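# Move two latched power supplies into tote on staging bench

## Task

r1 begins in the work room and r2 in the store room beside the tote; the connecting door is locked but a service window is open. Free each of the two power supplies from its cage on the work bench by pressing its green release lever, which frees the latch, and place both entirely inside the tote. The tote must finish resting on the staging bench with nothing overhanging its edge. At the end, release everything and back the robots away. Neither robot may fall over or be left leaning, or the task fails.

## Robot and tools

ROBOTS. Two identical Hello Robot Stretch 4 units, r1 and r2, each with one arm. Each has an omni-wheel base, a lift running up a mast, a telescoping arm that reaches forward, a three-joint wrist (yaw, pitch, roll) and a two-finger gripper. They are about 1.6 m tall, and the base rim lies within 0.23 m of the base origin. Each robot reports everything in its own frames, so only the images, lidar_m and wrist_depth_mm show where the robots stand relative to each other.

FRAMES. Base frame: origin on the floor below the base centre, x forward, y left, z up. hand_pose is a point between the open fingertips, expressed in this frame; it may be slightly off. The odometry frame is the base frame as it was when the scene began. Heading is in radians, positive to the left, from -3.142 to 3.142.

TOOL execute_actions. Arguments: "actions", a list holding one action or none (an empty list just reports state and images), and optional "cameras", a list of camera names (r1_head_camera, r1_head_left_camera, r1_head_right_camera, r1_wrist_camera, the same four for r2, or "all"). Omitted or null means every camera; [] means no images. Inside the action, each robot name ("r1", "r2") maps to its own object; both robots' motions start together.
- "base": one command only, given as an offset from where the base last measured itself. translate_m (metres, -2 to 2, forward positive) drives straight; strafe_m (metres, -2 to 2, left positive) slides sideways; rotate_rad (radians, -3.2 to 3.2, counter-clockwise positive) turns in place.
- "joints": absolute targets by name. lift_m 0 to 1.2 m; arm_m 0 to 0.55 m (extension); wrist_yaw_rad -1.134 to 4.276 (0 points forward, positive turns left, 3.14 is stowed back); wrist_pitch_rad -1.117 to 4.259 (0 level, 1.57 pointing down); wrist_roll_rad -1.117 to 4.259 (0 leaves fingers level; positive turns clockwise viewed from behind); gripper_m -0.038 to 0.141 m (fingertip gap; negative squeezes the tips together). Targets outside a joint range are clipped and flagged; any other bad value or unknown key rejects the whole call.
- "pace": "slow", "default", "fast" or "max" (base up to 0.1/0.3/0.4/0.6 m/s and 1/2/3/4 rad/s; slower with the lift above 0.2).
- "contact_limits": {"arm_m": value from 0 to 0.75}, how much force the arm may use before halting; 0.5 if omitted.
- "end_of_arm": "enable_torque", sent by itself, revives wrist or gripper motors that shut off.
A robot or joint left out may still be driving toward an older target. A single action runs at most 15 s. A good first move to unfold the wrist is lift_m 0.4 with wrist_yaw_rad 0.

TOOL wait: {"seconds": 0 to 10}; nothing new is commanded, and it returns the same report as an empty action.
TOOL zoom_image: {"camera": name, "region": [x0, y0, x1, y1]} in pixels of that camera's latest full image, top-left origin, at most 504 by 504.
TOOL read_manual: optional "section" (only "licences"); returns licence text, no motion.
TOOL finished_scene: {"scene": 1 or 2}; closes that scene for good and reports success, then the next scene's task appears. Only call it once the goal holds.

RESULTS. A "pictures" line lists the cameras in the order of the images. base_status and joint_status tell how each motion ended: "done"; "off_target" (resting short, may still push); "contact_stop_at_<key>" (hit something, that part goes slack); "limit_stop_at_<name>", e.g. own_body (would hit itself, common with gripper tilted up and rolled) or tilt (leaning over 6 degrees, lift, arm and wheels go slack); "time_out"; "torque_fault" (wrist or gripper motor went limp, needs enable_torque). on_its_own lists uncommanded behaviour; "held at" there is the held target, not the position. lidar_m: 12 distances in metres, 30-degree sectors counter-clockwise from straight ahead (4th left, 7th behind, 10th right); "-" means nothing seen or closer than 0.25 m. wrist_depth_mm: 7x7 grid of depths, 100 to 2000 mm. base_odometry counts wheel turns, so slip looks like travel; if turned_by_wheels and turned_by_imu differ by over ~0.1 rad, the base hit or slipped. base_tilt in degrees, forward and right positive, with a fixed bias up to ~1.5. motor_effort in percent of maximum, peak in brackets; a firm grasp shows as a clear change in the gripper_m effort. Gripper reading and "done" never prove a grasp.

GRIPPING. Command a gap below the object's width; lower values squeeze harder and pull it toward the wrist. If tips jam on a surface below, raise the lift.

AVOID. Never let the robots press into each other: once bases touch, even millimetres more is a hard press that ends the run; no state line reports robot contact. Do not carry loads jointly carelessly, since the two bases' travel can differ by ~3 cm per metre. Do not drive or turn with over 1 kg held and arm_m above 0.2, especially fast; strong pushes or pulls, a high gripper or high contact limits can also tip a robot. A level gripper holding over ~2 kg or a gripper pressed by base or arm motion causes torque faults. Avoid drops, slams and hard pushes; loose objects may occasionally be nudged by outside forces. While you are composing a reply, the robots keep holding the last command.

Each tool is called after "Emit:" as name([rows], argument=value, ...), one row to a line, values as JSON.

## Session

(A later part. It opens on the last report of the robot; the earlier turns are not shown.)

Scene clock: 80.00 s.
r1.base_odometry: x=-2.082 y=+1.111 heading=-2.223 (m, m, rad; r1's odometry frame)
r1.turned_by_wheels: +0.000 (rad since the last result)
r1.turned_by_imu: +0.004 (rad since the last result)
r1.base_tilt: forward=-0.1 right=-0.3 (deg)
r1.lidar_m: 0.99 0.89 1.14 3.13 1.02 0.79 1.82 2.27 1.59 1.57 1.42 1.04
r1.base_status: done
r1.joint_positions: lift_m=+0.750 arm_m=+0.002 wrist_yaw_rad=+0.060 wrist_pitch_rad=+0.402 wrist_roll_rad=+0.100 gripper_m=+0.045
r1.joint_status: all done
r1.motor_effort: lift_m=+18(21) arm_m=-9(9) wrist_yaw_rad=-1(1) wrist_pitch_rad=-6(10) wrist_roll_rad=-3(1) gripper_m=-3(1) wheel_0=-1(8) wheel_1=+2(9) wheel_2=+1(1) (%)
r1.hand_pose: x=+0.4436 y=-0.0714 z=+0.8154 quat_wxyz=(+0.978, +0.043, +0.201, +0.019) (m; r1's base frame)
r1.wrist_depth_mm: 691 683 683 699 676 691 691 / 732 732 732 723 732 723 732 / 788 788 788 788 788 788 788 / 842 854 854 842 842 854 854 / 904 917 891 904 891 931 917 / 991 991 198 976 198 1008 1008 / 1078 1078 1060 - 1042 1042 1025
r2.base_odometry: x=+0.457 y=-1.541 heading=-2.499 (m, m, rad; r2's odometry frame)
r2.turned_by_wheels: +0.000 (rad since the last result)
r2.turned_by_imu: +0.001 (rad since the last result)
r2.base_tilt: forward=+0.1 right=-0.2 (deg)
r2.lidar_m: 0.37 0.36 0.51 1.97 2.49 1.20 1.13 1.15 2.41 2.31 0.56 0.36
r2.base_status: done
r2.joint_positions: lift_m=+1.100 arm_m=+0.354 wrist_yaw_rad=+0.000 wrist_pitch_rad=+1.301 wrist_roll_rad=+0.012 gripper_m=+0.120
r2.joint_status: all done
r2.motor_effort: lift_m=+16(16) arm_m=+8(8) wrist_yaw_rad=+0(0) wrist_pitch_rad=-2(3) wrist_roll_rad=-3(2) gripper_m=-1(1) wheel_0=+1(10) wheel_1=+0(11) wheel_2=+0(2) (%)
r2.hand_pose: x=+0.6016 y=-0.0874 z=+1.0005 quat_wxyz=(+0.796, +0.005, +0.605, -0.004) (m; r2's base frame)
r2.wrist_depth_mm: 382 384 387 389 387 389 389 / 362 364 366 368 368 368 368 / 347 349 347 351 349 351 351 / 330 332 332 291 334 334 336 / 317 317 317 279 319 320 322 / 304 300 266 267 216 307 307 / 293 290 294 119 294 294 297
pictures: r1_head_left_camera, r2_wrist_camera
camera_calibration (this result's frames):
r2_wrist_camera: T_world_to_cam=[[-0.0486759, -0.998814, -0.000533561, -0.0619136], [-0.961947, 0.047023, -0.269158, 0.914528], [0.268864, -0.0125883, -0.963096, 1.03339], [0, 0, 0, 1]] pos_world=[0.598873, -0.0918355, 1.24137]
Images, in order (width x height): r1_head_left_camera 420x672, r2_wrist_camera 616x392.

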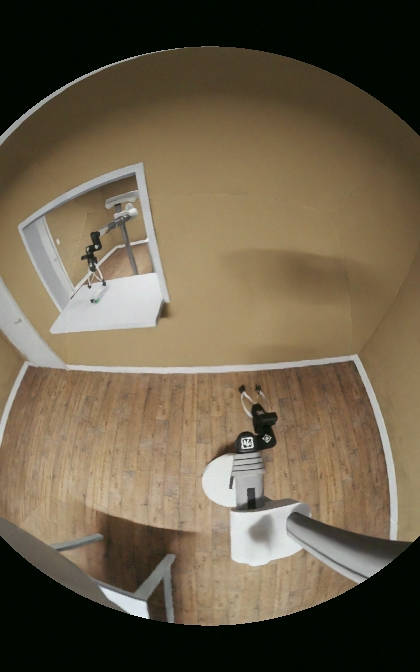

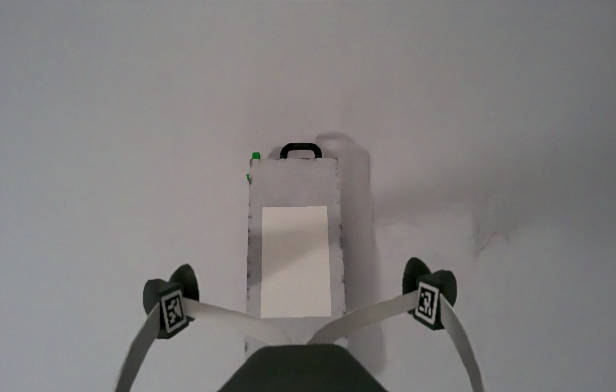

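Emit:
execute_actions([
  {"r1":{"base":{"translate_m":-2.0},"pace":"max"},"r2":{"base":{"strafe_m":0.006},"joints":{"lift_m":1.043,"gripper_m":0.10}}},
], cameras=["r2_wrist_camera","r1_head_left_camera"])

Scene clock: 86.43 s.
r1.base_odometry: x=-0.868 y=+2.701 heading=-2.223 (m, m, rad; r1's odometry frame)
r1.turned_by_wheels: +0.000 (rad since the last result)
r1.turned_by_imu: -0.001 (rad since the last result)
r1.base_tilt: forward=-0.1 right=-0.4 (deg)
r1.lidar_m: 2.81 0.60 0.42 0.41 0.43 1.31 1.28 1.36 1.59 1.54 1.63 2.22
r1.base_status: done
r1.joint_positions: lift_m=+0.750 arm_m=+0.002 wrist_yaw_rad=+0.060 wrist_pitch_rad=+0.402 wrist_roll_rad=+0.100 gripper_m=+0.045
r1.joint_status: not commanded
r1.motor_effort: lift_m=+19(19) arm_m=-8(9) wrist_yaw_rad=-2(0) wrist_pitch_rad=-8(9) wrist_roll_rad=+0(0) gripper_m=-3(3) wheel_0=+1(6) wheel_1=+1(7) wheel_2=-1(12) (%)
r1.hand_pose: x=+0.4436 y=-0.0714 z=+0.8154 quat_wxyz=(+0.978, +0.043, +0.201, +0.019) (m; r1's base frame)
r1.wrist_depth_mm: - - - - - - - / - - - - - - - / 750 - - - - - - / - - - - - 1921 1921 / 1661 1618 1499 1618 1576 1537 1464 / 1336 1205 198 1229 198 1229 1205 / 1118 976 1118 - 1078 1025 1060
r2.base_odometry: x=+0.461 y=-1.546 heading=-2.499 (m, m, rad; r2's odometry frame)
r2.turned_by_wheels: +0.000 (rad since the last result)
r2.turned_by_imu: +0.002 (rad since the last result)
r2.base_tilt: forward=+0.2 right=-0.2 (deg)
r2.lidar_m: 0.34 0.38 0.48 1.97 2.49 1.21 1.12 1.17 2.40 2.32 0.56 0.38
r2.base_status: done
r2.joint_positions: lift_m=+1.043 arm_m=+0.354 wrist_yaw_rad=+0.000 wrist_pitch_rad=+1.301 wrist_roll_rad=+0.012 gripper_m=+0.100
r2.joint_status: all done
r2.motor_effort: lift_m=+16(17) arm_m=+7(7) wrist_yaw_rad=+0(1) wrist_pitch_rad=-2(2) wrist_roll_rad=-4(1) gripper_m=-1(2) wheel_0=+2(10) wheel_1=-2(8) wheel_2=+0(0) (%)
r2.hand_pose: x=+0.6016 y=-0.0874 z=+0.9435 quat_wxyz=(+0.796, +0.005, +0.605, -0.004) (m; r2's base frame)
r2.wrist_depth_mm: 314 314 314 317 319 320 319 / 298 300 300 301 303 303 304 / 285 285 286 243 289 287 290 / 271 272 271 232 276 274 276 / 259 260 258 221 262 263 264 / 250 249 211 212 213 252 253 / 239 238 240 123 241 240 242
pictures: r1_head_left_camera, r2_wrist_camera
camera_calibration (this result's frames):
r2_wrist_camera: T_world_to_cam=[[-0.0486757, -0.998814, -0.00053356, -0.0619439], [-0.961947, 0.0470228, -0.269158, 0.899192], [0.268864, -0.0125882, -0.963096, 0.978497], [0, 0, 0, 1]] pos_world=[0.598877, -0.0918354, 1.18438]
Images, in order (width x height): r1_head_left_camera 420x672, r2_wrist_camera 616x392.

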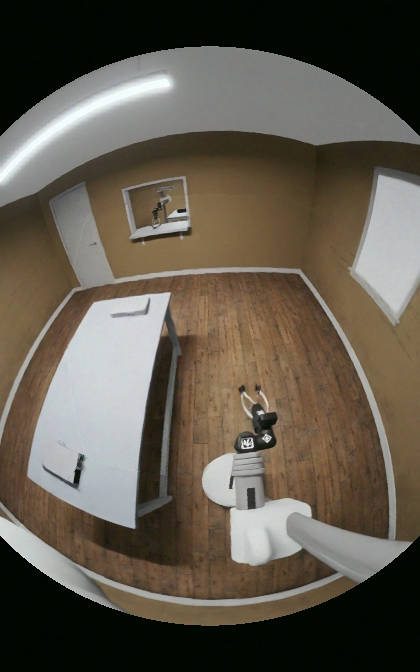

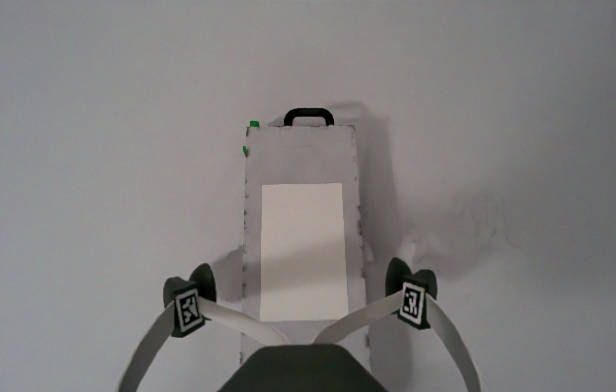

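Emit:
execute_actions([
  {"r1":{"base":{"rotate_rad":1.54},"pace":"fast"},"r2":{"joints":{"gripper_m":0.0}}},
], cameras=["r1_wrist_camera"])

Emit:
execute_actions([
  {"r1":{"joints":{"arm_m":0.2,"lift_m":0.738}},"r2":{"joints":{"lift_m":1.08,"arm_m":0.05}}},
], cameras=["r1_wrist_camera","r2_wrist_camera"])

Scene clock: 88.50 s.
r1.base_odometry: x=-0.868 y=+2.701 heading=-0.683 (m, m, rad; r1's odometry frame)
r1.turned_by_wheels: +1.540 (rad since the last result)
r1.turned_by_imu: +1.559 (rad since the last result)
r1.base_tilt: forward=-0.1 right=-0.3 (deg)
r1.lidar_m: 0.41 0.42 1.36 1.30 1.33 1.65 1.55 1.62 2.18 2.84 0.60 0.46
r1.base_status: done
r1.joint_positions: lift_m=+0.750 arm_m=+0.002 wrist_yaw_rad=+0.060 wrist_pitch_rad=+0.402 wrist_roll_rad=+0.100 gripper_m=+0.045
r1.joint_status: not commanded
r1.motor_effort: lift_m=+19(19) arm_m=-9(9) wrist_yaw_rad=-1(2) wrist_pitch_rad=-7(6) wrist_roll_rad=-1(1) gripper_m=-3(2) wheel_0=-1(4) wheel_1=-1(4) wheel_2=+1(8) (%)
r1.hand_pose: x=+0.4436 y=-0.0713 z=+0.8154 quat_wxyz=(+0.978, +0.043, +0.201, +0.020) (m; r1's base frame)
r1.wrist_depth_mm: - - - - - - - / - - - - - 878 866 / - 634 512 535 559 539 525 / 1098 433 427 413 399 392 382 / 336 332 312 319 312 306 300 / 271 270 198 249 198 252 248 / 242 242 243 - 250 312 1042
r2.base_odometry: x=+0.461 y=-1.546 heading=-2.499 (m, m, rad; r2's odometry frame)
r2.turned_by_wheels: +0.000 (rad since the last result)
r2.turned_by_imu: +0.001 (rad since the last result)
r2.base_tilt: forward=+0.2 right=-0.3 (deg)
r2.lidar_m: 0.35 0.37 0.49 2.04 2.50 1.23 1.09 1.19 2.42 2.32 0.56 0.37
r2.base_status: not commanded
r2.joint_positions: lift_m=+1.043 arm_m=+0.354 wrist_yaw_rad=+0.000 wrist_pitch_rad=+1.304 wrist_roll_rad=+0.012 gripper_m=+0.001
r2.joint_status: all done
r2.motor_effort: lift_m=+20(20) arm_m=+7(7) wrist_yaw_rad=+0(0) wrist_pitch_rad=-11(10) wrist_roll_rad=-1(3) gripper_m=-26(26) wheel_0=+2(2) wheel_1=-2(2) wheel_2=+0(0) (%)
r2.hand_pose: x=+0.6009 y=-0.0874 z=+0.9430 quat_wxyz=(+0.795, +0.005, +0.607, -0.004) (m; r2's base frame)
r2.wrist_depth_mm: 307 309 310 312 312 315 314 / 296 296 296 298 297 298 298 / 281 282 279 230 283 285 285 / 268 270 267 220 271 272 272 / 257 257 256 208 259 260 262 / 247 247 196 198 183 249 250 / 237 235 234 150 236 236 240
pictures: r1_wrist_camera
camera_calibration (this result's frames):
r1_wrist_camera: T_world_to_cam=[[-0.00875623, -0.997057, -0.0761591, -0.0130667], [-0.431892, 0.0724628, -0.899009, 0.975679], [0.901883, 0.0250206, -0.431256, 0.181716], [0, 0, 0, 1]] pos_world=[0.257387, -0.0882754, 0.954516]
Images, in order (width x height): r1_wrist_camera 616x392.

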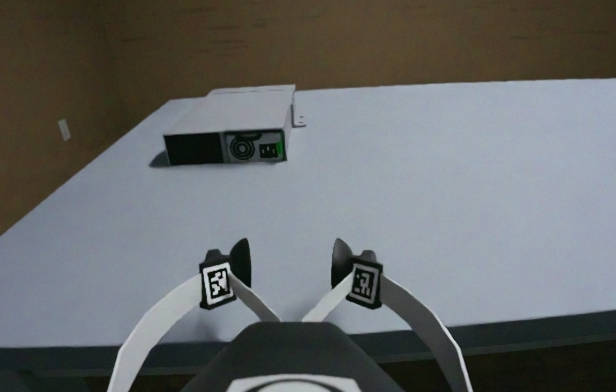

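Scene clock: 90.53 s.
r1.base_odometry: x=-0.868 y=+2.701 heading=-0.683 (m, m, rad; r1's odometry frame)
r1.turned_by_wheels: +0.000 (rad since the last result)
r1.turned_by_imu: +0.000 (rad since the last result)
r1.base_tilt: forward=+0.0 right=-0.3 (deg)
r1.lidar_m: 0.40 0.41 1.33 1.28 1.34 1.63 1.56 1.61 2.15 2.86 0.61 0.43
r1.base_status: not commanded
r1.joint_positions: lift_m=+0.738 arm_m=+0.198 wrist_yaw_rad=+0.060 wrist_pitch_rad=+0.402 wrist_roll_rad=+0.100 gripper_m=+0.045
r1.joint_status: all done
r1.motor_effort: lift_m=+17(19) arm_m=+9(10) wrist_yaw_rad=-1(3) wrist_pitch_rad=-6(7) wrist_roll_rad=+0(0) gripper_m=-2(2) wheel_0=-1(1) wheel_1=+0(0) wheel_2=+1(1) (%)
r1.hand_pose: x=+0.6396 y=-0.0713 z=+0.8036 quat_wxyz=(+0.979, +0.043, +0.201, +0.019) (m; r1's base frame)
r1.wrist_depth_mm: - - - - - - - / - - - - - - - / 1863 574 413 488 521 500 492 / 418 343 319 379 370 359 355 / 315 307 290 298 293 286 278 / 252 249 198 232 198 235 229 / 212 207 214 - 204 196 196
r2.base_odometry: x=+0.461 y=-1.546 heading=-2.499 (m, m, rad; r2's odometry frame)
r2.turned_by_wheels: +0.000 (rad since the last result)
r2.turned_by_imu: +0.000 (rad since the last result)
r2.base_tilt: forward=+0.1 right=-0.3 (deg)
r2.lidar_m: 0.33 0.37 0.52 1.98 2.48 1.19 1.10 1.17 2.43 2.32 0.57 0.39
r2.base_status: not commanded
r2.joint_positions: lift_m=+1.079 arm_m=+0.051 wrist_yaw_rad=+0.000 wrist_pitch_rad=+1.304 wrist_roll_rad=+0.012 gripper_m=+0.001
r2.joint_status: all done
r2.motor_effort: lift_m=+27(29) arm_m=-8(6) wrist_yaw_rad=+0(1) wrist_pitch_rad=-12(13) wrist_roll_rad=-1(2) gripper_m=-24(25) wheel_0=+2(2) wheel_1=-2(2) wheel_2=+0(0) (%)
r2.hand_pose: x=+0.2983 y=-0.0874 z=+0.9794 quat_wxyz=(+0.795, +0.005, +0.607, -0.004) (m; r2's base frame)
r2.wrist_depth_mm: 355 355 357 359 357 359 362 / 338 340 340 342 342 343 343 / 324 324 322 230 325 327 327 / 312 314 312 217 332 1255 1255 / 1205 1205 1205 208 1229 1229 1229 / 1138 1160 196 198 183 1160 1182 / 1118 1098 931 150 1118 1118 1138
pictures: r1_wrist_camera, r2_wrist_camera
camera_calibration (this result's frames):
r1_wrist_camera: T_world_to_cam=[[-0.00879829, -0.997056, -0.0761716, -0.0122258], [-0.431733, 0.0724966, -0.899083, 1.04968], [0.901959, 0.0249754, -0.4311, -0.000317886], [0, 0, 0, 1]] pos_world=[0.453362, -0.0882803, 0.942685]
r2_wrist_camera: T_world_to_cam=[[-0.0488919, -0.998804, -0.00036729, -0.0768038], [-0.962849, 0.0472296, -0.265879, 0.614139], [0.265578, -0.0126457, -0.964006, 1.09651], [0, 0, 0, 1]] pos_world=[0.296359, -0.0918514, 1.2203]
Images, in order (width x height): r1_wrist_camera 616x392, r2_wrist_camera 616x392.

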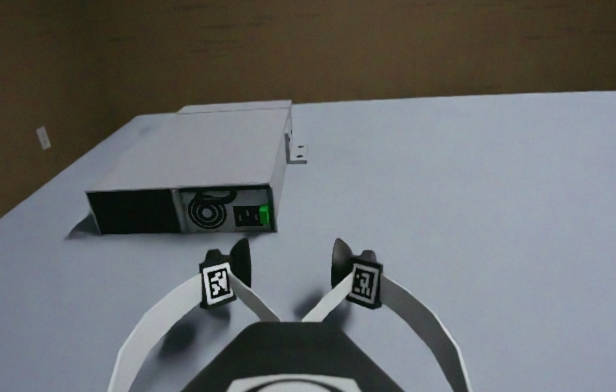

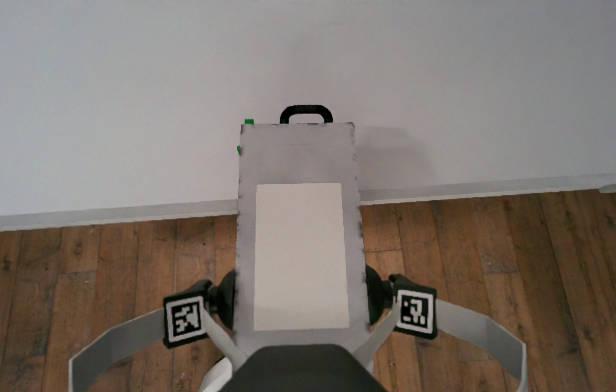

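Emit:
execute_actions([
  {"r1":{"base":{"strafe_m":0.062},"joints":{"arm_m":0.235},"pace":"slow"},"r2":{"base":{"strafe_m":0.75},"joints":{"arm_m":0.0},"pace":"fast"}},
], cameras=["r1_wrist_camera","r2_head_right_camera"])

Scene clock: 94.33 s.
r1.base_odometry: x=-0.829 y=+2.749 heading=-0.683 (m, m, rad; r1's odometry frame)
r1.turned_by_wheels: +0.000 (rad since the last result)
r1.turned_by_imu: +0.000 (rad since the last result)
r1.base_tilt: forward=-0.1 right=-0.3 (deg)
r1.lidar_m: 0.41 0.43 1.28 1.23 1.28 1.67 1.55 1.65 2.18 2.92 0.62 0.44
r1.base_status: done
r1.joint_positions: lift_m=+0.738 arm_m=+0.233 wrist_yaw_rad=+0.060 wrist_pitch_rad=+0.402 wrist_roll_rad=+0.100 gripper_m=+0.045
r1.joint_status: all done
r1.motor_effort: lift_m=+17(17) arm_m=+9(12) wrist_yaw_rad=-2(3) wrist_pitch_rad=-6(6) wrist_roll_rad=+0(0) gripper_m=-4(3) wheel_0=+0(9) wheel_1=+1(3) wheel_2=+1(1) (%)
r1.hand_pose: x=+0.6746 y=-0.0713 z=+0.8036 quat_wxyz=(+0.979, +0.043, +0.201, +0.019) (m; r1's base frame)
r1.wrist_depth_mm: 1921 - - - - - - / 1921 - - - - - - / 1756 - 415 404 521 500 484 / 1756 387 310 286 375 362 355 / 314 307 286 286 289 285 277 / 252 249 198 232 197 232 229 / 212 208 214 - 204 196 196
r2.base_odometry: x=+0.910 y=-2.147 heading=-2.499 (m, m, rad; r2's odometry frame)
r2.turned_by_wheels: +0.000 (rad since the last result)
r2.turned_by_imu: +0.001 (rad since the last result)
r2.base_tilt: forward=+0.2 right=-0.2 (deg)
r2.lidar_m: 0.54 0.56 0.75 1.68 1.73 2.30 1.44 1.20 3.22 2.55 0.50 0.35
r2.base_status: done
r2.joint_positions: lift_m=+1.079 arm_m=+0.003 wrist_yaw_rad=+0.000 wrist_pitch_rad=+1.304 wrist_roll_rad=+0.012 gripper_m=+0.001
r2.joint_status: all done
joint sent to its limit — the command would take r2.arm_m past its lower limit, so that joint was sent only as far as its limit.
r2.motor_effort: lift_m=+26(27) arm_m=-8(7) wrist_yaw_rad=+0(2) wrist_pitch_rad=-10(12) wrist_roll_rad=-1(1) gripper_m=-26(26) wheel_0=-2(12) wheel_1=-1(11) wheel_2=+0(1) (%)
r2.hand_pose: x=+0.2499 y=-0.0874 z=+0.9795 quat_wxyz=(+0.795, +0.005, +0.607, -0.004) (m; r2's base frame)
r2.wrist_depth_mm: 430 442 449 459 473 397 364 / 535 544 564 574 597 559 343 / 699 723 691 230 820 788 330 / 1008 1060 1025 219 1205 1255 1255 / 1229 1205 1229 208 1229 1229 1229 / 1160 1160 196 198 183 1160 1160 / 1118 1118 904 150 1118 1098 1138
pictures: r1_wrist_camera, r2_head_right_camera
camera_calibration (this result's frames):
r1_wrist_camera: T_world_to_cam=[[-0.00883766, -0.997056, -0.0761716, -0.011902], [-0.43173, 0.0725136, -0.899083, 1.06479], [0.90196, 0.0249398, -0.4311, -0.0318778], [0, 0, 0, 1]] pos_world=[0.488349, -0.0882836, 0.942685]
Images, in order (width x height): r1_wrist_camera 616x392, r2_head_right_camera 420x672.

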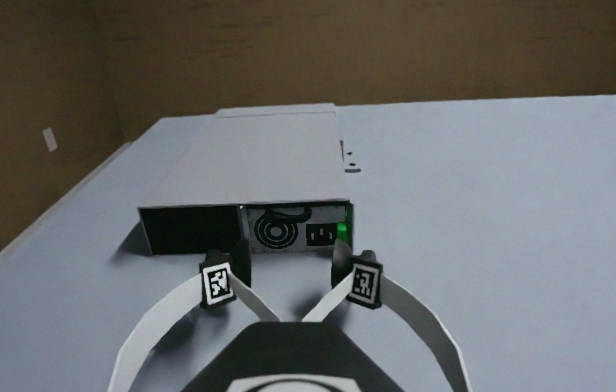

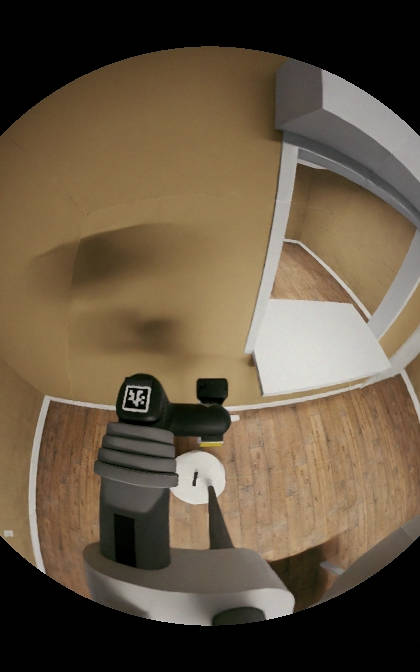

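Emit:
zoom_image(camera="r1_wrist_camera", region=[220, 190, 400, 300])

Region (220, 190, 400, 300) of r1_wrist_camera's 616x392 image, scaled by 2.800.

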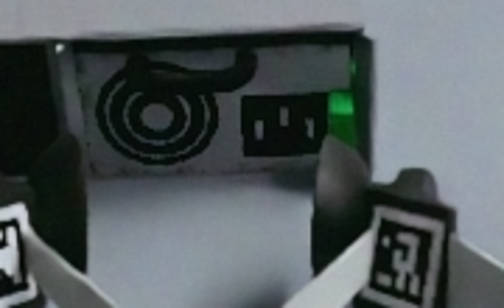

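Emit:
execute_actions([
  {"r1":{"base":{"strafe_m":0.004},"joints":{"arm_m":0.255},"pace":"slow","contact_limits":{"arm_m":0.2}},"r2":{"base":{"translate_m":-1.8},"joints":{"lift_m":1.02},"pace":"fast"}},
], cameras=["r1_wrist_camera","r2_head_right_camera"])

Emit:
zoom_image(camera="r1_wrist_camera", region=[220, 190, 400, 300])

Scene clock: 101.50 s.
r1.base_odometry: x=-0.827 y=+2.752 heading=-0.682 (m, m, rad; r1's odometry frame)
r1.turned_by_wheels: +0.000 (rad since the last result)
r1.turned_by_imu: +0.001 (rad since the last result)
r1.base_tilt: forward=+0.0 right=-0.4 (deg)
r1.lidar_m: 0.41 0.43 1.28 1.21 1.27 1.66 1.57 1.63 2.14 2.90 0.62 0.44
r1.base_status: done
r1.joint_positions: lift_m=+0.738 arm_m=+0.253 wrist_yaw_rad=+0.060 wrist_pitch_rad=+0.402 wrist_roll_rad=+0.100 gripper_m=+0.045
r1.joint_status: all done
r1.motor_effort: lift_m=+17(17) arm_m=+9(9) wrist_yaw_rad=-2(3) wrist_pitch_rad=-7(7) wrist_roll_rad=-1(1) gripper_m=-4(5) wheel_0=-1(1) wheel_1=+2(4) wheel_2=+0(1) (%)
r1.contact_limits: arm_m 0.2
r1.hand_pose: x=+0.6946 y=-0.0713 z=+0.8036 quat_wxyz=(+0.979, +0.043, +0.201, +0.019) (m; r1's base frame)
r1.wrist_depth_mm: 1921 - - - - - - / 1921 - - - - - - / 1808 - 415 399 521 504 496 / 1756 384 289 285 370 364 355 / 314 298 276 266 278 285 277 / 251 249 199 232 197 232 227 / 212 207 213 - 203 196 196
r2.base_odometry: x=+2.352 y=-1.069 heading=-2.499 (m, m, rad; r2's odometry frame)
r2.turned_by_wheels: +0.000 (rad since the last result)
r2.turned_by_imu: -0.002 (rad since the last result)
r2.base_tilt: forward=+0.2 right=-0.2 (deg)
r2.lidar_m: 2.16 2.37 1.67 1.58 1.64 2.04 1.92 0.61 0.41 0.36 0.38 0.31
r2.base_status: done
r2.joint_positions: lift_m=+1.020 arm_m=+0.003 wrist_yaw_rad=+0.000 wrist_pitch_rad=+1.304 wrist_roll_rad=+0.012 gripper_m=+0.001
r2.joint_status: all done
r2.motor_effort: lift_m=+21(25) arm_m=-7(8) wrist_yaw_rad=+0(0) wrist_pitch_rad=-11(11) wrist_roll_rad=-3(2) gripper_m=-24(25) wheel_0=-3(9) wheel_1=-3(7) wheel_2=+3(13) (%)
r2.hand_pose: x=+0.2499 y=-0.0874 z=+0.9199 quat_wxyz=(+0.795, +0.005, +0.607, -0.004) (m; r2's base frame)
r2.wrist_depth_mm: 1397 1397 1397 1430 1397 1366 477 / 1308 1336 1336 1336 1336 647 452 / 1281 1281 1281 230 1281 1255 433 / 1205 1205 1182 219 1229 1205 413 / 1138 1138 1138 208 1138 1182 404 / 1118 1098 196 198 183 1118 1118 / 1078 1042 854 150 1060 891 1078
pictures: r1_wrist_camera, r2_head_right_camera
camera_calibration (this result's frames):
r1_wrist_camera: T_world_to_cam=[[-0.00884423, -0.997055, -0.0761716, -0.0117225], [-0.43173, 0.0725165, -0.899083, 1.07342], [0.90196, 0.0249338, -0.4311, -0.0499124], [0, 0, 0, 1]] pos_world=[0.508343, -0.0882842, 0.942685]
Images, in order (width x height): r1_wrist_camera 616x392, r2_head_right_camera 420x672.

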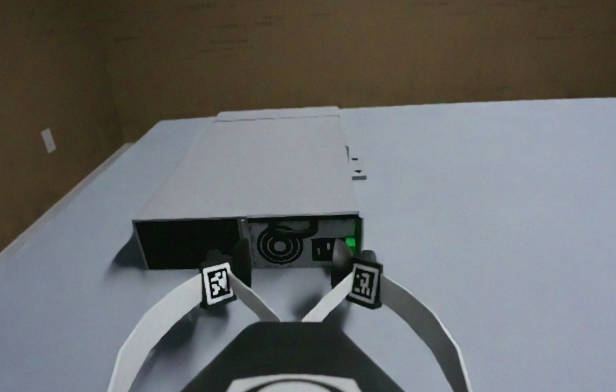

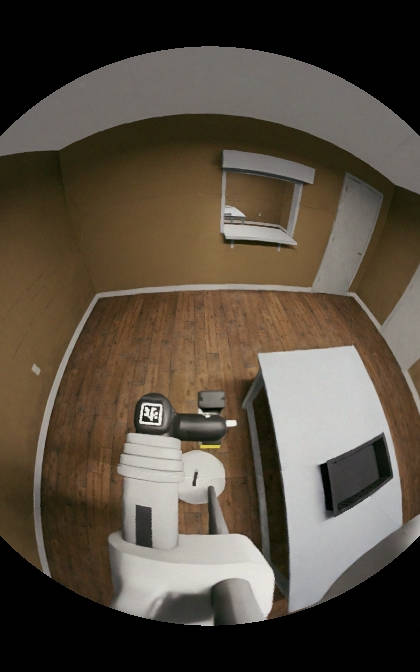

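Region (220, 190, 400, 300) of r1_wrist_camera's 616x392 image, scaled by 2.800.

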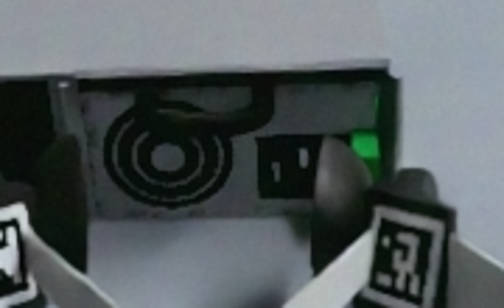

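Emit:
execute_actions([
  {"r1":{"joints":{"arm_m":0.277},"pace":"slow","contact_limits":{"arm_m":0.2}},"r2":{"base":{"rotate_rad":-1.50}}},
], cameras=["r1_wrist_camera","r2_head_camera"])

Emit:
zoom_image(camera="r1_wrist_camera", region=[220, 200, 400, 310])

Scene clock: 103.93 s.
r1.base_odometry: x=-0.827 y=+2.752 heading=-0.682 (m, m, rad; r1's odometry frame)
r1.turned_by_wheels: +0.000 (rad since the last result)
r1.turned_by_imu: +0.000 (rad since the last result)
r1.base_tilt: forward=-0.1 right=-0.3 (deg)
r1.lidar_m: 0.37 0.42 1.26 1.23 1.25 1.65 1.54 1.64 2.16 2.92 0.61 0.44
r1.base_status: not commanded
r1.joint_positions: lift_m=+0.738 arm_m=+0.275 wrist_yaw_rad=+0.060 wrist_pitch_rad=+0.402 wrist_roll_rad=+0.100 gripper_m=+0.045
r1.joint_status: all done
r1.motor_effort: lift_m=+17(17) arm_m=+10(8) wrist_yaw_rad=-2(3) wrist_pitch_rad=-7(8) wrist_roll_rad=+3(1) gripper_m=-3(2) wheel_0=+0(1) wheel_1=+2(2) wheel_2=+0(0) (%)
r1.contact_limits: arm_m 0.2
r1.hand_pose: x=+0.7164 y=-0.0713 z=+0.8035 quat_wxyz=(+0.978, +0.043, +0.201, +0.019) (m; r1's base frame)
r1.wrist_depth_mm: 1983 - - - - - - / 1983 - - - - - - / 1863 - 413 397 508 492 492 / 1708 399 290 283 375 364 351 / 312 290 245 242 277 283 276 / 252 248 198 234 196 232 229 / 212 207 212 - 203 195 195
r2.base_odometry: x=+2.352 y=-1.069 heading=+2.285 (m, m, rad; r2's odometry frame)
r2.turned_by_wheels: -1.499 (rad since the last result)
r2.turned_by_imu: -1.512 (rad since the last result)
r2.base_tilt: forward=+0.2 right=-0.2 (deg)
r2.lidar_m: 0.31 0.41 0.56 2.16 2.21 1.66 1.59 1.69 2.02 1.94 0.54 0.33
r2.base_status: done
r2.joint_positions: lift_m=+1.020 arm_m=+0.003 wrist_yaw_rad=+0.000 wrist_pitch_rad=+1.303 wrist_roll_rad=+0.012 gripper_m=+0.001
r2.joint_status: not commanded
r2.motor_effort: lift_m=+21(21) arm_m=-7(8) wrist_yaw_rad=+0(0) wrist_pitch_rad=-10(11) wrist_roll_rad=-2(0) gripper_m=-25(25) wheel_0=+5(7) wheel_1=+2(7) wheel_2=+4(7) (%)
r2.hand_pose: x=+0.2500 y=-0.0874 z=+0.9199 quat_wxyz=(+0.795, +0.005, +0.607, -0.004) (m; r2's base frame)
r2.wrist_depth_mm: 469 466 466 459 459 473 473 / 445 449 445 449 449 449 449 / 421 424 424 229 427 430 430 / 960 1205 991 219 1205 1229 1205 / 1160 1138 1138 208 1160 1160 1160 / 1098 1118 196 198 183 1118 1118 / 1060 1042 854 150 1042 1060 1078
pictures: r1_wrist_camera, r2_head_camera
camera_calibration (this result's frames):
r1_wrist_camera: T_world_to_cam=[[-0.00878725, -0.997053, -0.0762154, -0.0115141], [-0.431966, 0.0725248, -0.898969, 1.08286], [0.901847, 0.0250229, -0.43133, -0.0693494], [0, 0, 0, 1]] pos_world=[0.530198, -0.0882788, 0.942665]
Images, in order (width x height): r1_wrist_camera 616x392, r2_head_camera 420x560.

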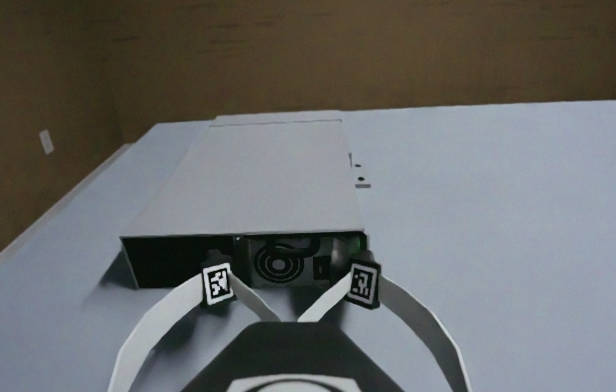

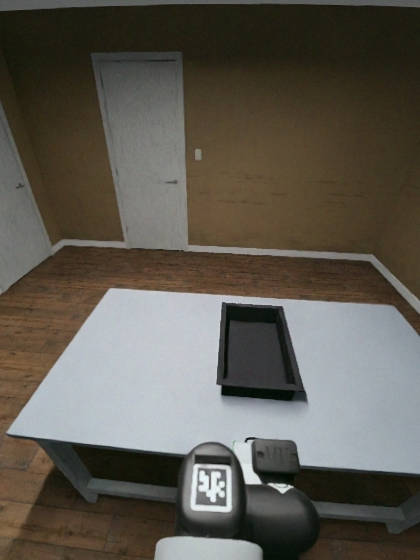

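Region (220, 200, 400, 310) of r1_wrist_camera's 616x392 image, scaled by 2.800.

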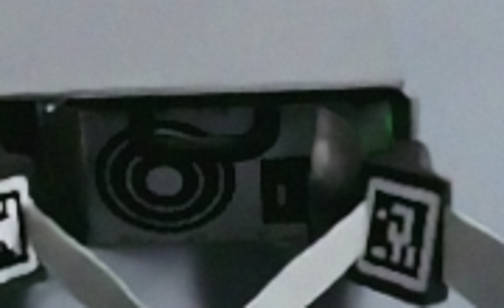

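Emit:
execute_actions([
  {"r1":{"joints":{"arm_m":0.281,"gripper_m":0.03},"pace":"slow"},"r2":{"base":{"strafe_m":-0.095},"joints":{"arm_m":0.2}}},
], cameras=[])

Emit:
execute_actions([
  {"r1":{"joints":{"arm_m":0.284,"gripper_m":0.016,"wrist_yaw_rad":0.087},"pace":"slow"},"r2":{"base":{"translate_m":0.05}}},
], cameras=["r1_wrist_camera","r2_wrist_camera"])

Emit:
zoom_image(camera="r1_wrist_camera", region=[220, 200, 400, 310])

Scene clock: 106.00 s.
r1.base_odometry: x=-0.827 y=+2.752 heading=-0.683 (m, m, rad; r1's odometry frame)
r1.turned_by_wheels: +0.000 (rad since the last result)
r1.turned_by_imu: +0.000 (rad since the last result)
r1.base_tilt: forward=-0.1 right=-0.4 (deg)
r1.lidar_m: 0.41 0.41 1.30 1.21 1.25 1.62 1.57 1.61 2.17 2.91 0.64 0.43
r1.base_status: not commanded
r1.joint_positions: lift_m=+0.738 arm_m=+0.279 wrist_yaw_rad=+0.054 wrist_pitch_rad=+0.405 wrist_roll_rad=+0.100 gripper_m=+0.030
r1.joint_status: all done
r1.on_its_own: wrist_yaw_rad is at rest, and its effort (+17) is outside its rest range (-13 to +13)
r1.motor_effort: lift_m=+17(17) arm_m=+11(13) wrist_yaw_rad=+17(16) wrist_pitch_rad=-13(13) wrist_roll_rad=-3(1) gripper_m=-4(4) wheel_0=+0(0) wheel_1=+2(3) wheel_2=-2(2) (%)
r1.hand_pose: x=+0.7194 y=-0.0730 z=+0.8029 quat_wxyz=(+0.978, +0.044, +0.202, +0.016) (m; r1's base frame)
r1.wrist_depth_mm: - - - - - - - / 1863 - - - - - - / 1863 - 410 392 512 500 488 / 1756 379 286 278 370 362 351 / 310 282 244 238 287 282 276 / 249 247 193 229 194 231 226 / 211 202 213 - 204 195 195
r2.base_odometry: x=+2.424 y=-1.007 heading=+2.285 (m, m, rad; r2's odometry frame)
r2.turned_by_wheels: +0.000 (rad since the last result)
r2.turned_by_imu: +0.001 (rad since the last result)
r2.base_tilt: forward=+0.1 right=-0.2 (deg)
r2.lidar_m: 0.33 0.40 0.56 2.26 2.22 1.64 1.60 1.69 1.93 1.84 0.50 0.38
r2.base_status: done
r2.joint_positions: lift_m=+1.020 arm_m=+0.199 wrist_yaw_rad=+0.000 wrist_pitch_rad=+1.303 wrist_roll_rad=+0.012 gripper_m=+0.001
r2.joint_status: all done
r2.motor_effort: lift_m=+20(21) arm_m=+7(8) wrist_yaw_rad=+0(1) wrist_pitch_rad=-9(13) wrist_roll_rad=-1(0) gripper_m=-25(26) wheel_0=+2(12) wheel_1=-1(10) wheel_2=+0(4) (%)
r2.hand_pose: x=+0.4459 y=-0.0874 z=+0.9199 quat_wxyz=(+0.795, +0.005, +0.606, -0.003) (m; r2's base frame)
r2.wrist_depth_mm: 462 418 462 462 459 469 469 / 442 384 439 442 427 445 449 / 424 329 324 230 349 427 430 / 404 404 397 218 402 407 410 / 387 387 384 208 389 392 392 / 370 370 196 198 183 375 375 / 1042 1042 359 150 366 715 1060
pictures: none
No camera images: the call's "cameras" was empty. Leave "cameras" out to get every camera's image.

Scene clock: 107.17 s.
r1.base_odometry: x=-0.827 y=+2.752 heading=-0.683 (m, m, rad; r1's odometry frame)
r1.turned_by_wheels: +0.000 (rad since the last result)
r1.turned_by_imu: +0.000 (rad since the last result)
r1.base_tilt: forward=+0.0 right=-0.3 (deg)
r1.lidar_m: 0.42 0.40 1.27 1.20 1.25 1.65 1.54 1.62 2.18 2.94 0.61 0.43
r1.base_status: not commanded
r1.joint_positions: lift_m=+0.738 arm_m=+0.282 wrist_yaw_rad=+0.078 wrist_pitch_rad=+0.407 wrist_roll_rad=+0.100 gripper_m=+0.016
r1.joint_status: all done
r1.on_its_own: wrist_yaw_rad is at rest, and its effort (+26) is outside its rest range (-13 to +13)
r1.motor_effort: lift_m=+17(17) arm_m=+12(15) wrist_yaw_rad=+26(32) wrist_pitch_rad=-21(22) wrist_roll_rad=-1(1) gripper_m=-9(9) wheel_0=+0(0) wheel_1=+2(2) wheel_2=-6(6) (%)
r1.hand_pose: x=+0.7236 y=-0.0666 z=+0.8022 quat_wxyz=(+0.978, +0.041, +0.204, +0.028) (m; r1's base frame)
r1.wrist_depth_mm: 1808 - - - - - - / 1808 - - - - - - / 1756 - 402 382 504 488 477 / 1661 377 283 276 362 357 349 / 307 279 242 235 274 279 273 / 248 244 190 232 187 230 226 / 209 204 211 - 204 194 194
r2.base_odometry: x=+2.391 y=-0.969 heading=+2.285 (m, m, rad; r2's odometry frame)
r2.turned_by_wheels: +0.000 (rad since the last result)
r2.turned_by_imu: +0.001 (rad since the last result)
r2.base_tilt: forward=+0.2 right=-0.2 (deg)
r2.lidar_m: 0.31 0.35 0.48 2.26 2.29 1.71 1.65 1.75 1.93 1.85 0.44 0.32
r2.base_status: done
r2.joint_positions: lift_m=+1.020 arm_m=+0.199 wrist_yaw_rad=+0.000 wrist_pitch_rad=+1.303 wrist_roll_rad=+0.012 gripper_m=+0.001
r2.joint_status: not commanded
r2.motor_effort: lift_m=+21(21) arm_m=+7(7) wrist_yaw_rad=-1(1) wrist_pitch_rad=-10(12) wrist_roll_rad=-1(1) gripper_m=-25(25) wheel_0=+3(8) wheel_1=+3(5) wheel_2=-1(11) (%)
r2.hand_pose: x=+0.4459 y=-0.0874 z=+0.9199 quat_wxyz=(+0.795, +0.005, +0.606, -0.003) (m; r2's base frame)
r2.wrist_depth_mm: 466 415 462 466 459 469 473 / 442 379 442 442 436 445 449 / 421 373 418 230 415 424 430 / 402 319 309 219 317 407 410 / 387 384 384 208 387 392 392 / 370 373 196 198 183 375 375 / 357 351 351 150 357 355 362
pictures: r1_wrist_camera, r2_wrist_camera
camera_calibration (this result's frames):
r1_wrist_camera: T_world_to_cam=[[0.00811026, -0.997056, -0.0762421, -0.0190783], [-0.437688, 0.0650134, -0.896773, 1.08631], [0.89909, 0.0406433, -0.435873, -0.0698578], [0, 0, 0, 1]] pos_world=[0.538427, -0.0868074, 0.942267]
r2_wrist_camera: T_world_to_cam=[[-0.0485853, -0.998819, -0.000397864, -0.0696939], [-0.962693, 0.0469342, -0.266494, 0.740954], [0.266198, -0.0125647, -0.963837, 0.99955], [0, 0, 0, 1]] pos_world=[0.443848, -0.0918287, 1.16083]
Images, in order (width x height): r1_wrist_camera 616x392, r2_wrist_camera 616x392.

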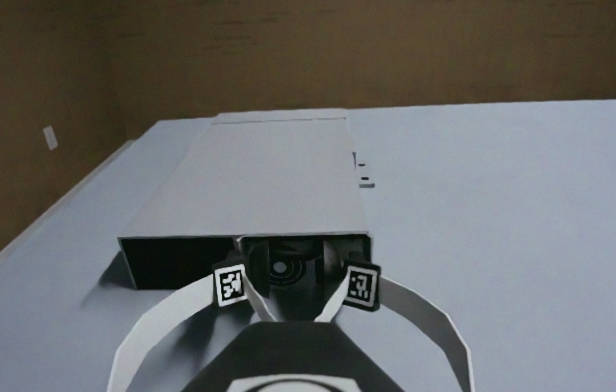

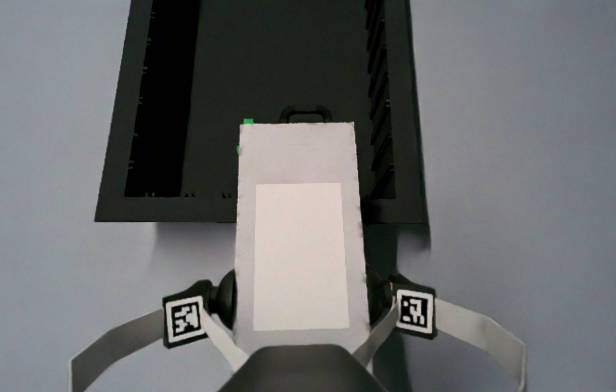

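Region (220, 200, 400, 310) of r1_wrist_camera's 616x392 image, scaled by 2.800.

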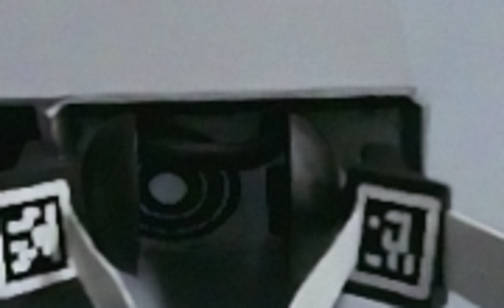

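Emit:
execute_actions([
  {"r1":{"joints":{"arm_m":0.289,"gripper_m":-0.010,"lift_m":0.736},"pace":"slow"},"r2":{"joints":{"arm_m":0.49}}},
], cameras=["r2_wrist_camera"])

Emit:
execute_actions([
  {"r1":{"joints":{"arm_m":0.295,"gripper_m":-0.038,"lift_m":0.733},"pace":"slow"},"r2":{"joints":{"lift_m":0.97}}},
], cameras=["r1_wrist_camera","r2_wrist_camera"])

Scene clock: 109.37 s.
r1.base_odometry: x=-0.827 y=+2.752 heading=-0.683 (m, m, rad; r1's odometry frame)
r1.turned_by_wheels: +0.000 (rad since the last result)
r1.turned_by_imu: +0.000 (rad since the last result)
r1.base_tilt: forward=-0.1 right=-0.4 (deg)
r1.lidar_m: 0.40 0.43 1.28 1.22 1.28 1.64 1.55 1.63 2.14 2.89 0.63 0.44
r1.base_status: not commanded
r1.joint_positions: lift_m=+0.736 arm_m=+0.287 wrist_yaw_rad=+0.081 wrist_pitch_rad=+0.407 wrist_roll_rad=+0.100 gripper_m=-0.009
r1.joint_status: all done
r1.on_its_own: wrist_yaw_rad is at rest, and its effort (+16) is outside its rest range (-13 to +13)
r1.motor_effort: lift_m=+18(18) arm_m=+10(16) wrist_yaw_rad=+16(33) wrist_pitch_rad=-22(23) wrist_roll_rad=-1(0) gripper_m=-22(21) wheel_0=-1(0) wheel_1=+2(2) wheel_2=-5(9) (%)
r1.hand_pose: x=+0.7292 y=-0.0657 z=+0.8001 quat_wxyz=(+0.978, +0.041, +0.204, +0.029) (m; r1's base frame)
r1.wrist_depth_mm: 1808 - - - - - - / 1808 - - - - - - / 1808 - 394 375 496 480 473 / 1661 373 279 268 357 349 345 / 304 274 235 230 267 274 271 / 244 232 186 226 186 225 222 / 206 200 206 - 200 191 193
r2.base_odometry: x=+2.391 y=-0.969 heading=+2.285 (m, m, rad; r2's odometry frame)
r2.turned_by_wheels: +0.000 (rad since the last result)
r2.turned_by_imu: +0.001 (rad since the last result)
r2.base_tilt: forward=+0.2 right=-0.2 (deg)
r2.lidar_m: 0.32 0.32 0.50 2.25 2.26 1.69 1.62 1.75 1.91 1.85 0.48 0.33
r2.base_status: not commanded
r2.joint_positions: lift_m=+1.020 arm_m=+0.489 wrist_yaw_rad=+0.000 wrist_pitch_rad=+1.303 wrist_roll_rad=+0.012 gripper_m=+0.001
r2.joint_status: all done
r2.motor_effort: lift_m=+21(21) arm_m=+7(10) wrist_yaw_rad=-1(0) wrist_pitch_rad=-10(12) wrist_roll_rad=+0(1) gripper_m=-25(25) wheel_0=+3(3) wheel_1=+3(3) wheel_2=+0(1) (%)
r2.hand_pose: x=+0.7359 y=-0.0874 z=+0.9199 quat_wxyz=(+0.795, +0.005, +0.606, -0.003) (m; r2's base frame)
r2.wrist_depth_mm: 462 466 462 466 466 469 469 / 439 442 442 442 445 442 445 / 421 355 375 231 359 427 424 / 402 349 399 219 342 407 407 / 384 329 382 208 304 389 389 / 370 287 195 198 183 373 373 / 355 286 349 150 281 353 359
pictures: r2_wrist_camera
camera_calibration (this result's frames):
r2_wrist_camera: T_world_to_cam=[[-0.0485742, -0.998819, -0.000399354, -0.0556133], [-0.962686, 0.0469235, -0.266523, 1.02009], [0.266227, -0.0125617, -0.963828, 0.922343], [0, 0, 0, 1]] pos_world=[0.733776, -0.0918279, 1.16084]
Images, in order (width x height): r2_wrist_camera 616x392.

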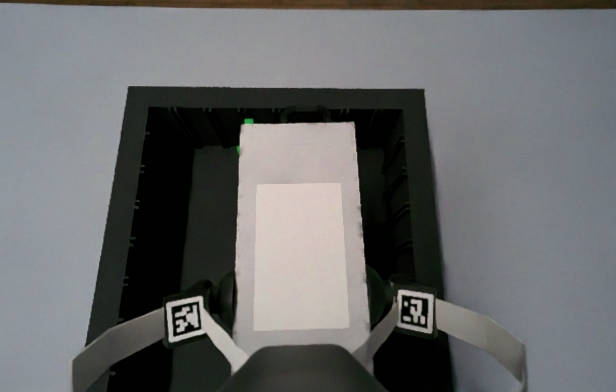

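Scene clock: 110.57 s.
r1.base_odometry: x=-0.827 y=+2.752 heading=-0.683 (m, m, rad; r1's odometry frame)
r1.turned_by_wheels: +0.000 (rad since the last result)
r1.turned_by_imu: +0.000 (rad since the last result)
r1.base_tilt: forward=-0.1 right=-0.3 (deg)
r1.lidar_m: 0.41 0.42 1.31 1.19 1.27 1.64 1.55 1.62 2.15 2.91 0.63 0.43
r1.base_status: not commanded
r1.joint_positions: lift_m=+0.733 arm_m=+0.293 wrist_yaw_rad=+0.082 wrist_pitch_rad=+0.408 wrist_roll_rad=+0.100 gripper_m=-0.037
r1.joint_status: all done
r1.on_its_own: wrist_pitch_rad is at rest, and its effort (-24) is outside its rest range (-23 to +23)
r1.motor_effort: lift_m=+18(17) arm_m=+10(14) wrist_yaw_rad=+13(27) wrist_pitch_rad=-24(26) wrist_roll_rad=-2(1) gripper_m=-27(25) wheel_0=+1(1) wheel_1=+2(3) wheel_2=-5(7) (%)
r1.hand_pose: x=+0.7351 y=-0.0655 z=+0.7970 quat_wxyz=(+0.978, +0.041, +0.204, +0.030) (m; r1's base frame)
r1.wrist_depth_mm: 1921 - - - - - - / 1921 - - - - - - / 1808 - 382 364 484 469 466 / 1708 359 270 263 349 342 338 / 294 265 229 224 264 270 263 / 239 219 181 224 182 213 219 / 202 198 204 - 198 186 189
r2.base_odometry: x=+2.391 y=-0.969 heading=+2.285 (m, m, rad; r2's odometry frame)
r2.turned_by_wheels: +0.000 (rad since the last result)
r2.turned_by_imu: +0.000 (rad since the last result)
r2.base_tilt: forward=+0.2 right=-0.2 (deg)
r2.lidar_m: 0.30 0.35 0.48 2.26 2.26 1.69 1.63 1.70 1.93 1.84 0.46 0.33
r2.base_status: not commanded
r2.joint_positions: lift_m=+0.970 arm_m=+0.489 wrist_yaw_rad=+0.000 wrist_pitch_rad=+1.303 wrist_roll_rad=+0.012 gripper_m=+0.001
r2.joint_status: all done
r2.motor_effort: lift_m=+20(19) arm_m=+7(7) wrist_yaw_rad=-1(1) wrist_pitch_rad=-10(10) wrist_roll_rad=-2(2) gripper_m=-24(25) wheel_0=+3(3) wheel_1=+3(3) wheel_2=+0(1) (%)
r2.hand_pose: x=+0.7358 y=-0.0874 z=+0.8700 quat_wxyz=(+0.795, +0.005, +0.607, -0.003) (m; r2's base frame)
r2.wrist_depth_mm: 404 402 407 407 407 407 410 / 384 290 298 291 291 387 389 / 368 303 357 230 351 368 370 / 349 303 345 219 315 351 355 / 332 304 332 208 301 338 340 / 317 267 196 198 183 320 325 / 231 287 304 150 279 230 314
pictures: r1_wrist_camera, r2_wrist_camera
camera_calibration (this result's frames):
r1_wrist_camera: T_world_to_cam=[[0.0121197, -0.997018, -0.0762067, -0.0214463], [-0.438398, 0.0631987, -0.896556, 1.08689], [0.898699, 0.0442749, -0.436325, -0.0816434], [0, 0, 0, 1]] pos_world=[0.550124, -0.0864577, 0.9372]
r2_wrist_camera: T_world_to_cam=[[-0.0485743, -0.998819, -0.000391949, -0.0556414], [-0.962726, 0.0469236, -0.266377, 1.00664], [0.266081, -0.0125618, -0.963869, 0.874336], [0, 0, 0, 1]] pos_world=[0.733775, -0.0918279, 1.11087]
Images, in order (width x height): r1_wrist_camera 616x392, r2_wrist_camera 616x392.

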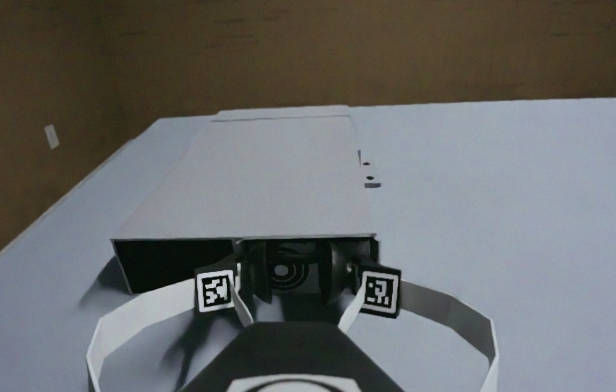

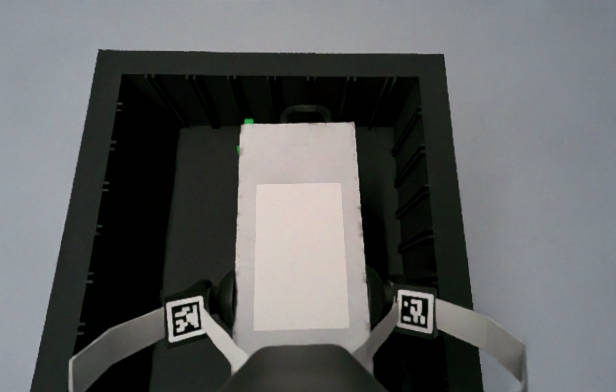

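Emit:
execute_actions([
  {"r1":{"joints":{"arm_m":0.286,"wrist_yaw_rad":0.081},"pace":"slow"},"r2":{"joints":{"lift_m":0.897}}},
], cameras=["r2_wrist_camera"])

Emit:
execute_actions([
  {"r1":{"joints":{"arm_m":0.283,"wrist_yaw_rad":0.077},"pace":"slow"},"r2":{"joints":{"gripper_m":0.088}}},
], cameras=["r1_wrist_camera","r2_wrist_camera"])

Scene clock: 112.03 s.
r1.base_odometry: x=-0.827 y=+2.752 heading=-0.682 (m, m, rad; r1's odometry frame)
r1.turned_by_wheels: +0.000 (rad since the last result)
r1.turned_by_imu: +0.000 (rad since the last result)
r1.base_tilt: forward=+0.0 right=-0.4 (deg)
r1.lidar_m: 0.40 0.45 1.28 1.19 1.26 1.65 1.55 1.61 2.16 2.89 0.64 0.44
r1.base_status: not commanded
r1.joint_positions: lift_m=+0.733 arm_m=+0.288 wrist_yaw_rad=+0.082 wrist_pitch_rad=+0.403 wrist_roll_rad=+0.100 gripper_m=-0.037
r1.joint_status: all done
r1.motor_effort: lift_m=+19(19) arm_m=-14(14) wrist_yaw_rad=-5(9) wrist_pitch_rad=-8(23) wrist_roll_rad=-1(3) gripper_m=-31(29) wheel_0=-2(2) wheel_1=+0(2) wheel_2=+3(5) (%)
r1.hand_pose: x=+0.7311 y=-0.0653 z=+0.7982 quat_wxyz=(+0.978, +0.041, +0.202, +0.030) (m; r1's base frame)
r1.wrist_depth_mm: 1863 - - - - - - / 1863 - - - - - - / 1756 - 394 373 492 477 469 / 1661 384 273 266 351 347 343 / 300 271 235 226 266 271 267 / 242 222 183 224 182 221 219 / 205 200 206 - 198 189 190
r2.base_odometry: x=+2.391 y=-0.969 heading=+2.285 (m, m, rad; r2's odometry frame)
r2.turned_by_wheels: +0.000 (rad since the last result)
r2.turned_by_imu: +0.000 (rad since the last result)
r2.base_tilt: forward=+0.2 right=-0.2 (deg)
r2.lidar_m: 0.29 0.35 0.47 2.25 2.26 1.70 1.64 1.76 1.90 1.84 0.45 0.32
r2.base_status: not commanded
r2.joint_positions: lift_m=+0.897 arm_m=+0.489 wrist_yaw_rad=+0.000 wrist_pitch_rad=+1.304 wrist_roll_rad=+0.012 gripper_m=+0.001
r2.joint_status: all done
r2.motor_effort: lift_m=+20(20) arm_m=+7(8) wrist_yaw_rad=-1(1) wrist_pitch_rad=-11(10) wrist_roll_rad=-1(1) gripper_m=-26(25) wheel_0=+3(3) wheel_1=+3(3) wheel_2=-1(0) (%)
r2.hand_pose: x=+0.7358 y=-0.0874 z=+0.7970 quat_wxyz=(+0.795, +0.005, +0.607, -0.003) (m; r2's base frame)
r2.wrist_depth_mm: 214 238 237 237 236 217 319 / 204 285 294 291 283 206 304 / 203 282 283 231 285 198 291 / 203 270 271 219 272 188 277 / 204 259 259 207 260 182 266 / 204 251 196 198 183 170 253 / 190 236 236 150 240 182 242
pictures: r2_wrist_camera
camera_calibration (this result's frames):
r2_wrist_camera: T_world_to_cam=[[-0.0485743, -0.998819, -0.000387351, -0.0556748], [-0.962751, 0.0469235, -0.266286, 0.98712], [0.26599, -0.0125618, -0.963894, 0.804056], [0, 0, 0, 1]] pos_world=[0.733775, -0.0918279, 1.03786]
Images, in order (width x height): r2_wrist_camera 616x392.

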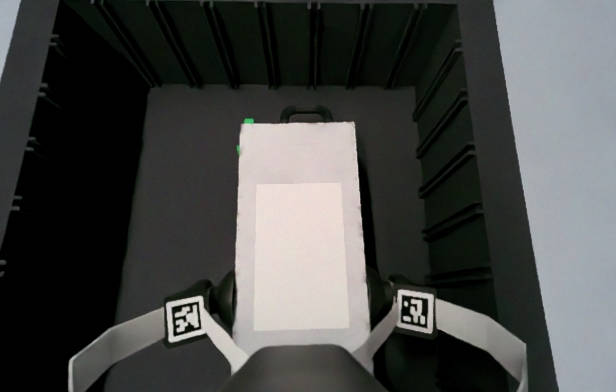

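Scene clock: 113.70 s.
r1.base_odometry: x=-0.827 y=+2.752 heading=-0.682 (m, m, rad; r1's odometry frame)
r1.turned_by_wheels: +0.000 (rad since the last result)
r1.turned_by_imu: +0.000 (rad since the last result)
r1.base_tilt: forward=+0.0 right=-0.3 (deg)
r1.lidar_m: 0.40 0.43 1.29 1.21 1.24 1.63 1.55 1.61 2.17 2.90 0.61 0.43
r1.base_status: not commanded
r1.joint_positions: lift_m=+0.733 arm_m=+0.285 wrist_yaw_rad=+0.079 wrist_pitch_rad=+0.402 wrist_roll_rad=+0.100 gripper_m=-0.037
r1.joint_status: all done
r1.motor_effort: lift_m=+19(18) arm_m=-14(15) wrist_yaw_rad=-9(9) wrist_pitch_rad=-7(7) wrist_roll_rad=+0(0) gripper_m=-30(30) wheel_0=-2(2) wheel_1=+0(0) wheel_2=+4(4) (%)
r1.hand_pose: x=+0.7279 y=-0.0661 z=+0.7984 quat_wxyz=(+0.978, +0.041, +0.201, +0.029) (m; r1's base frame)
r1.wrist_depth_mm: 1863 - - - - - - / 1863 - - - - - - / 1756 - 394 379 500 484 473 / 1708 387 277 267 353 347 342 / 303 273 236 226 267 273 267 / 242 222 182 225 182 221 220 / 205 200 206 - 198 189 191
r2.base_odometry: x=+2.391 y=-0.969 heading=+2.285 (m, m, rad; r2's odometry frame)
r2.turned_by_wheels: +0.000 (rad since the last result)
r2.turned_by_imu: +0.000 (rad since the last result)
r2.base_tilt: forward=+0.2 right=-0.1 (deg)
r2.lidar_m: 0.30 0.34 0.49 2.27 2.27 1.73 1.64 1.75 1.91 1.84 0.46 0.34
r2.base_status: not commanded
r2.joint_positions: lift_m=+0.897 arm_m=+0.489 wrist_yaw_rad=+0.000 wrist_pitch_rad=+1.301 wrist_roll_rad=+0.012 gripper_m=+0.088
r2.joint_status: all done
r2.motor_effort: lift_m=+20(20) arm_m=+7(7) wrist_yaw_rad=+0(0) wrist_pitch_rad=-3(10) wrist_roll_rad=-1(2) gripper_m=-1(26) wheel_0=+3(3) wheel_1=+3(3) wheel_2=+0(0) (%)
r2.hand_pose: x=+0.7364 y=-0.0874 z=+0.7971 quat_wxyz=(+0.796, +0.005, +0.606, -0.004) (m; r2's base frame)
r2.wrist_depth_mm: 218 234 235 236 235 232 325 / 208 282 294 294 279 213 309 / 202 283 287 246 289 200 296 / 203 273 273 235 276 191 281 / 204 262 262 224 264 183 268 / 204 252 198 215 200 181 256 / 206 241 243 122 244 167 246
pictures: r1_wrist_camera, r2_wrist_camera
camera_calibration (this result's frames):
r1_wrist_camera: T_world_to_cam=[[0.010308, -0.997008, -0.0766131, -0.0201663], [-0.433008, 0.0646106, -0.899072, 1.08321], [0.901331, 0.0424417, -0.431046, -0.0807688], [0, 0, 0, 1]] pos_world=[0.542044, -0.0866645, 0.93752]
r2_wrist_camera: T_world_to_cam=[[-0.0488154, -0.998808, -0.00050285, -0.0553915], [-0.962107, 0.0471569, -0.268563, 0.989145], [0.268266, -0.0126262, -0.963262, 0.801875], [0, 0, 0, 1]] pos_world=[0.733843, -0.0918458, 1.03804]
Images, in order (width x height): r1_wrist_camera 616x392, r2_wrist_camera 616x392.

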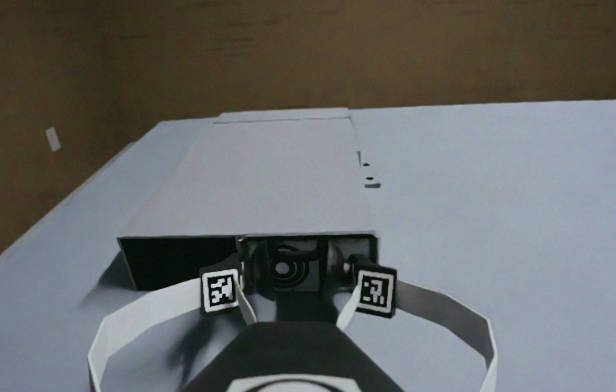

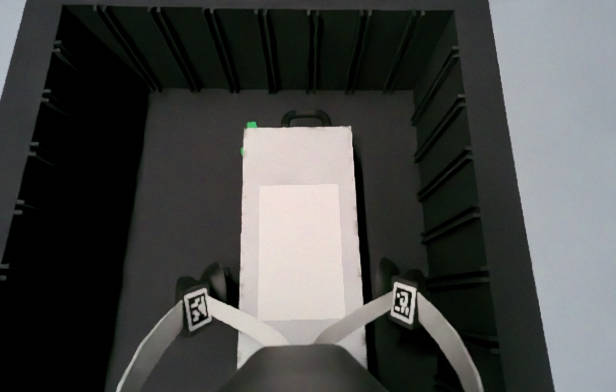

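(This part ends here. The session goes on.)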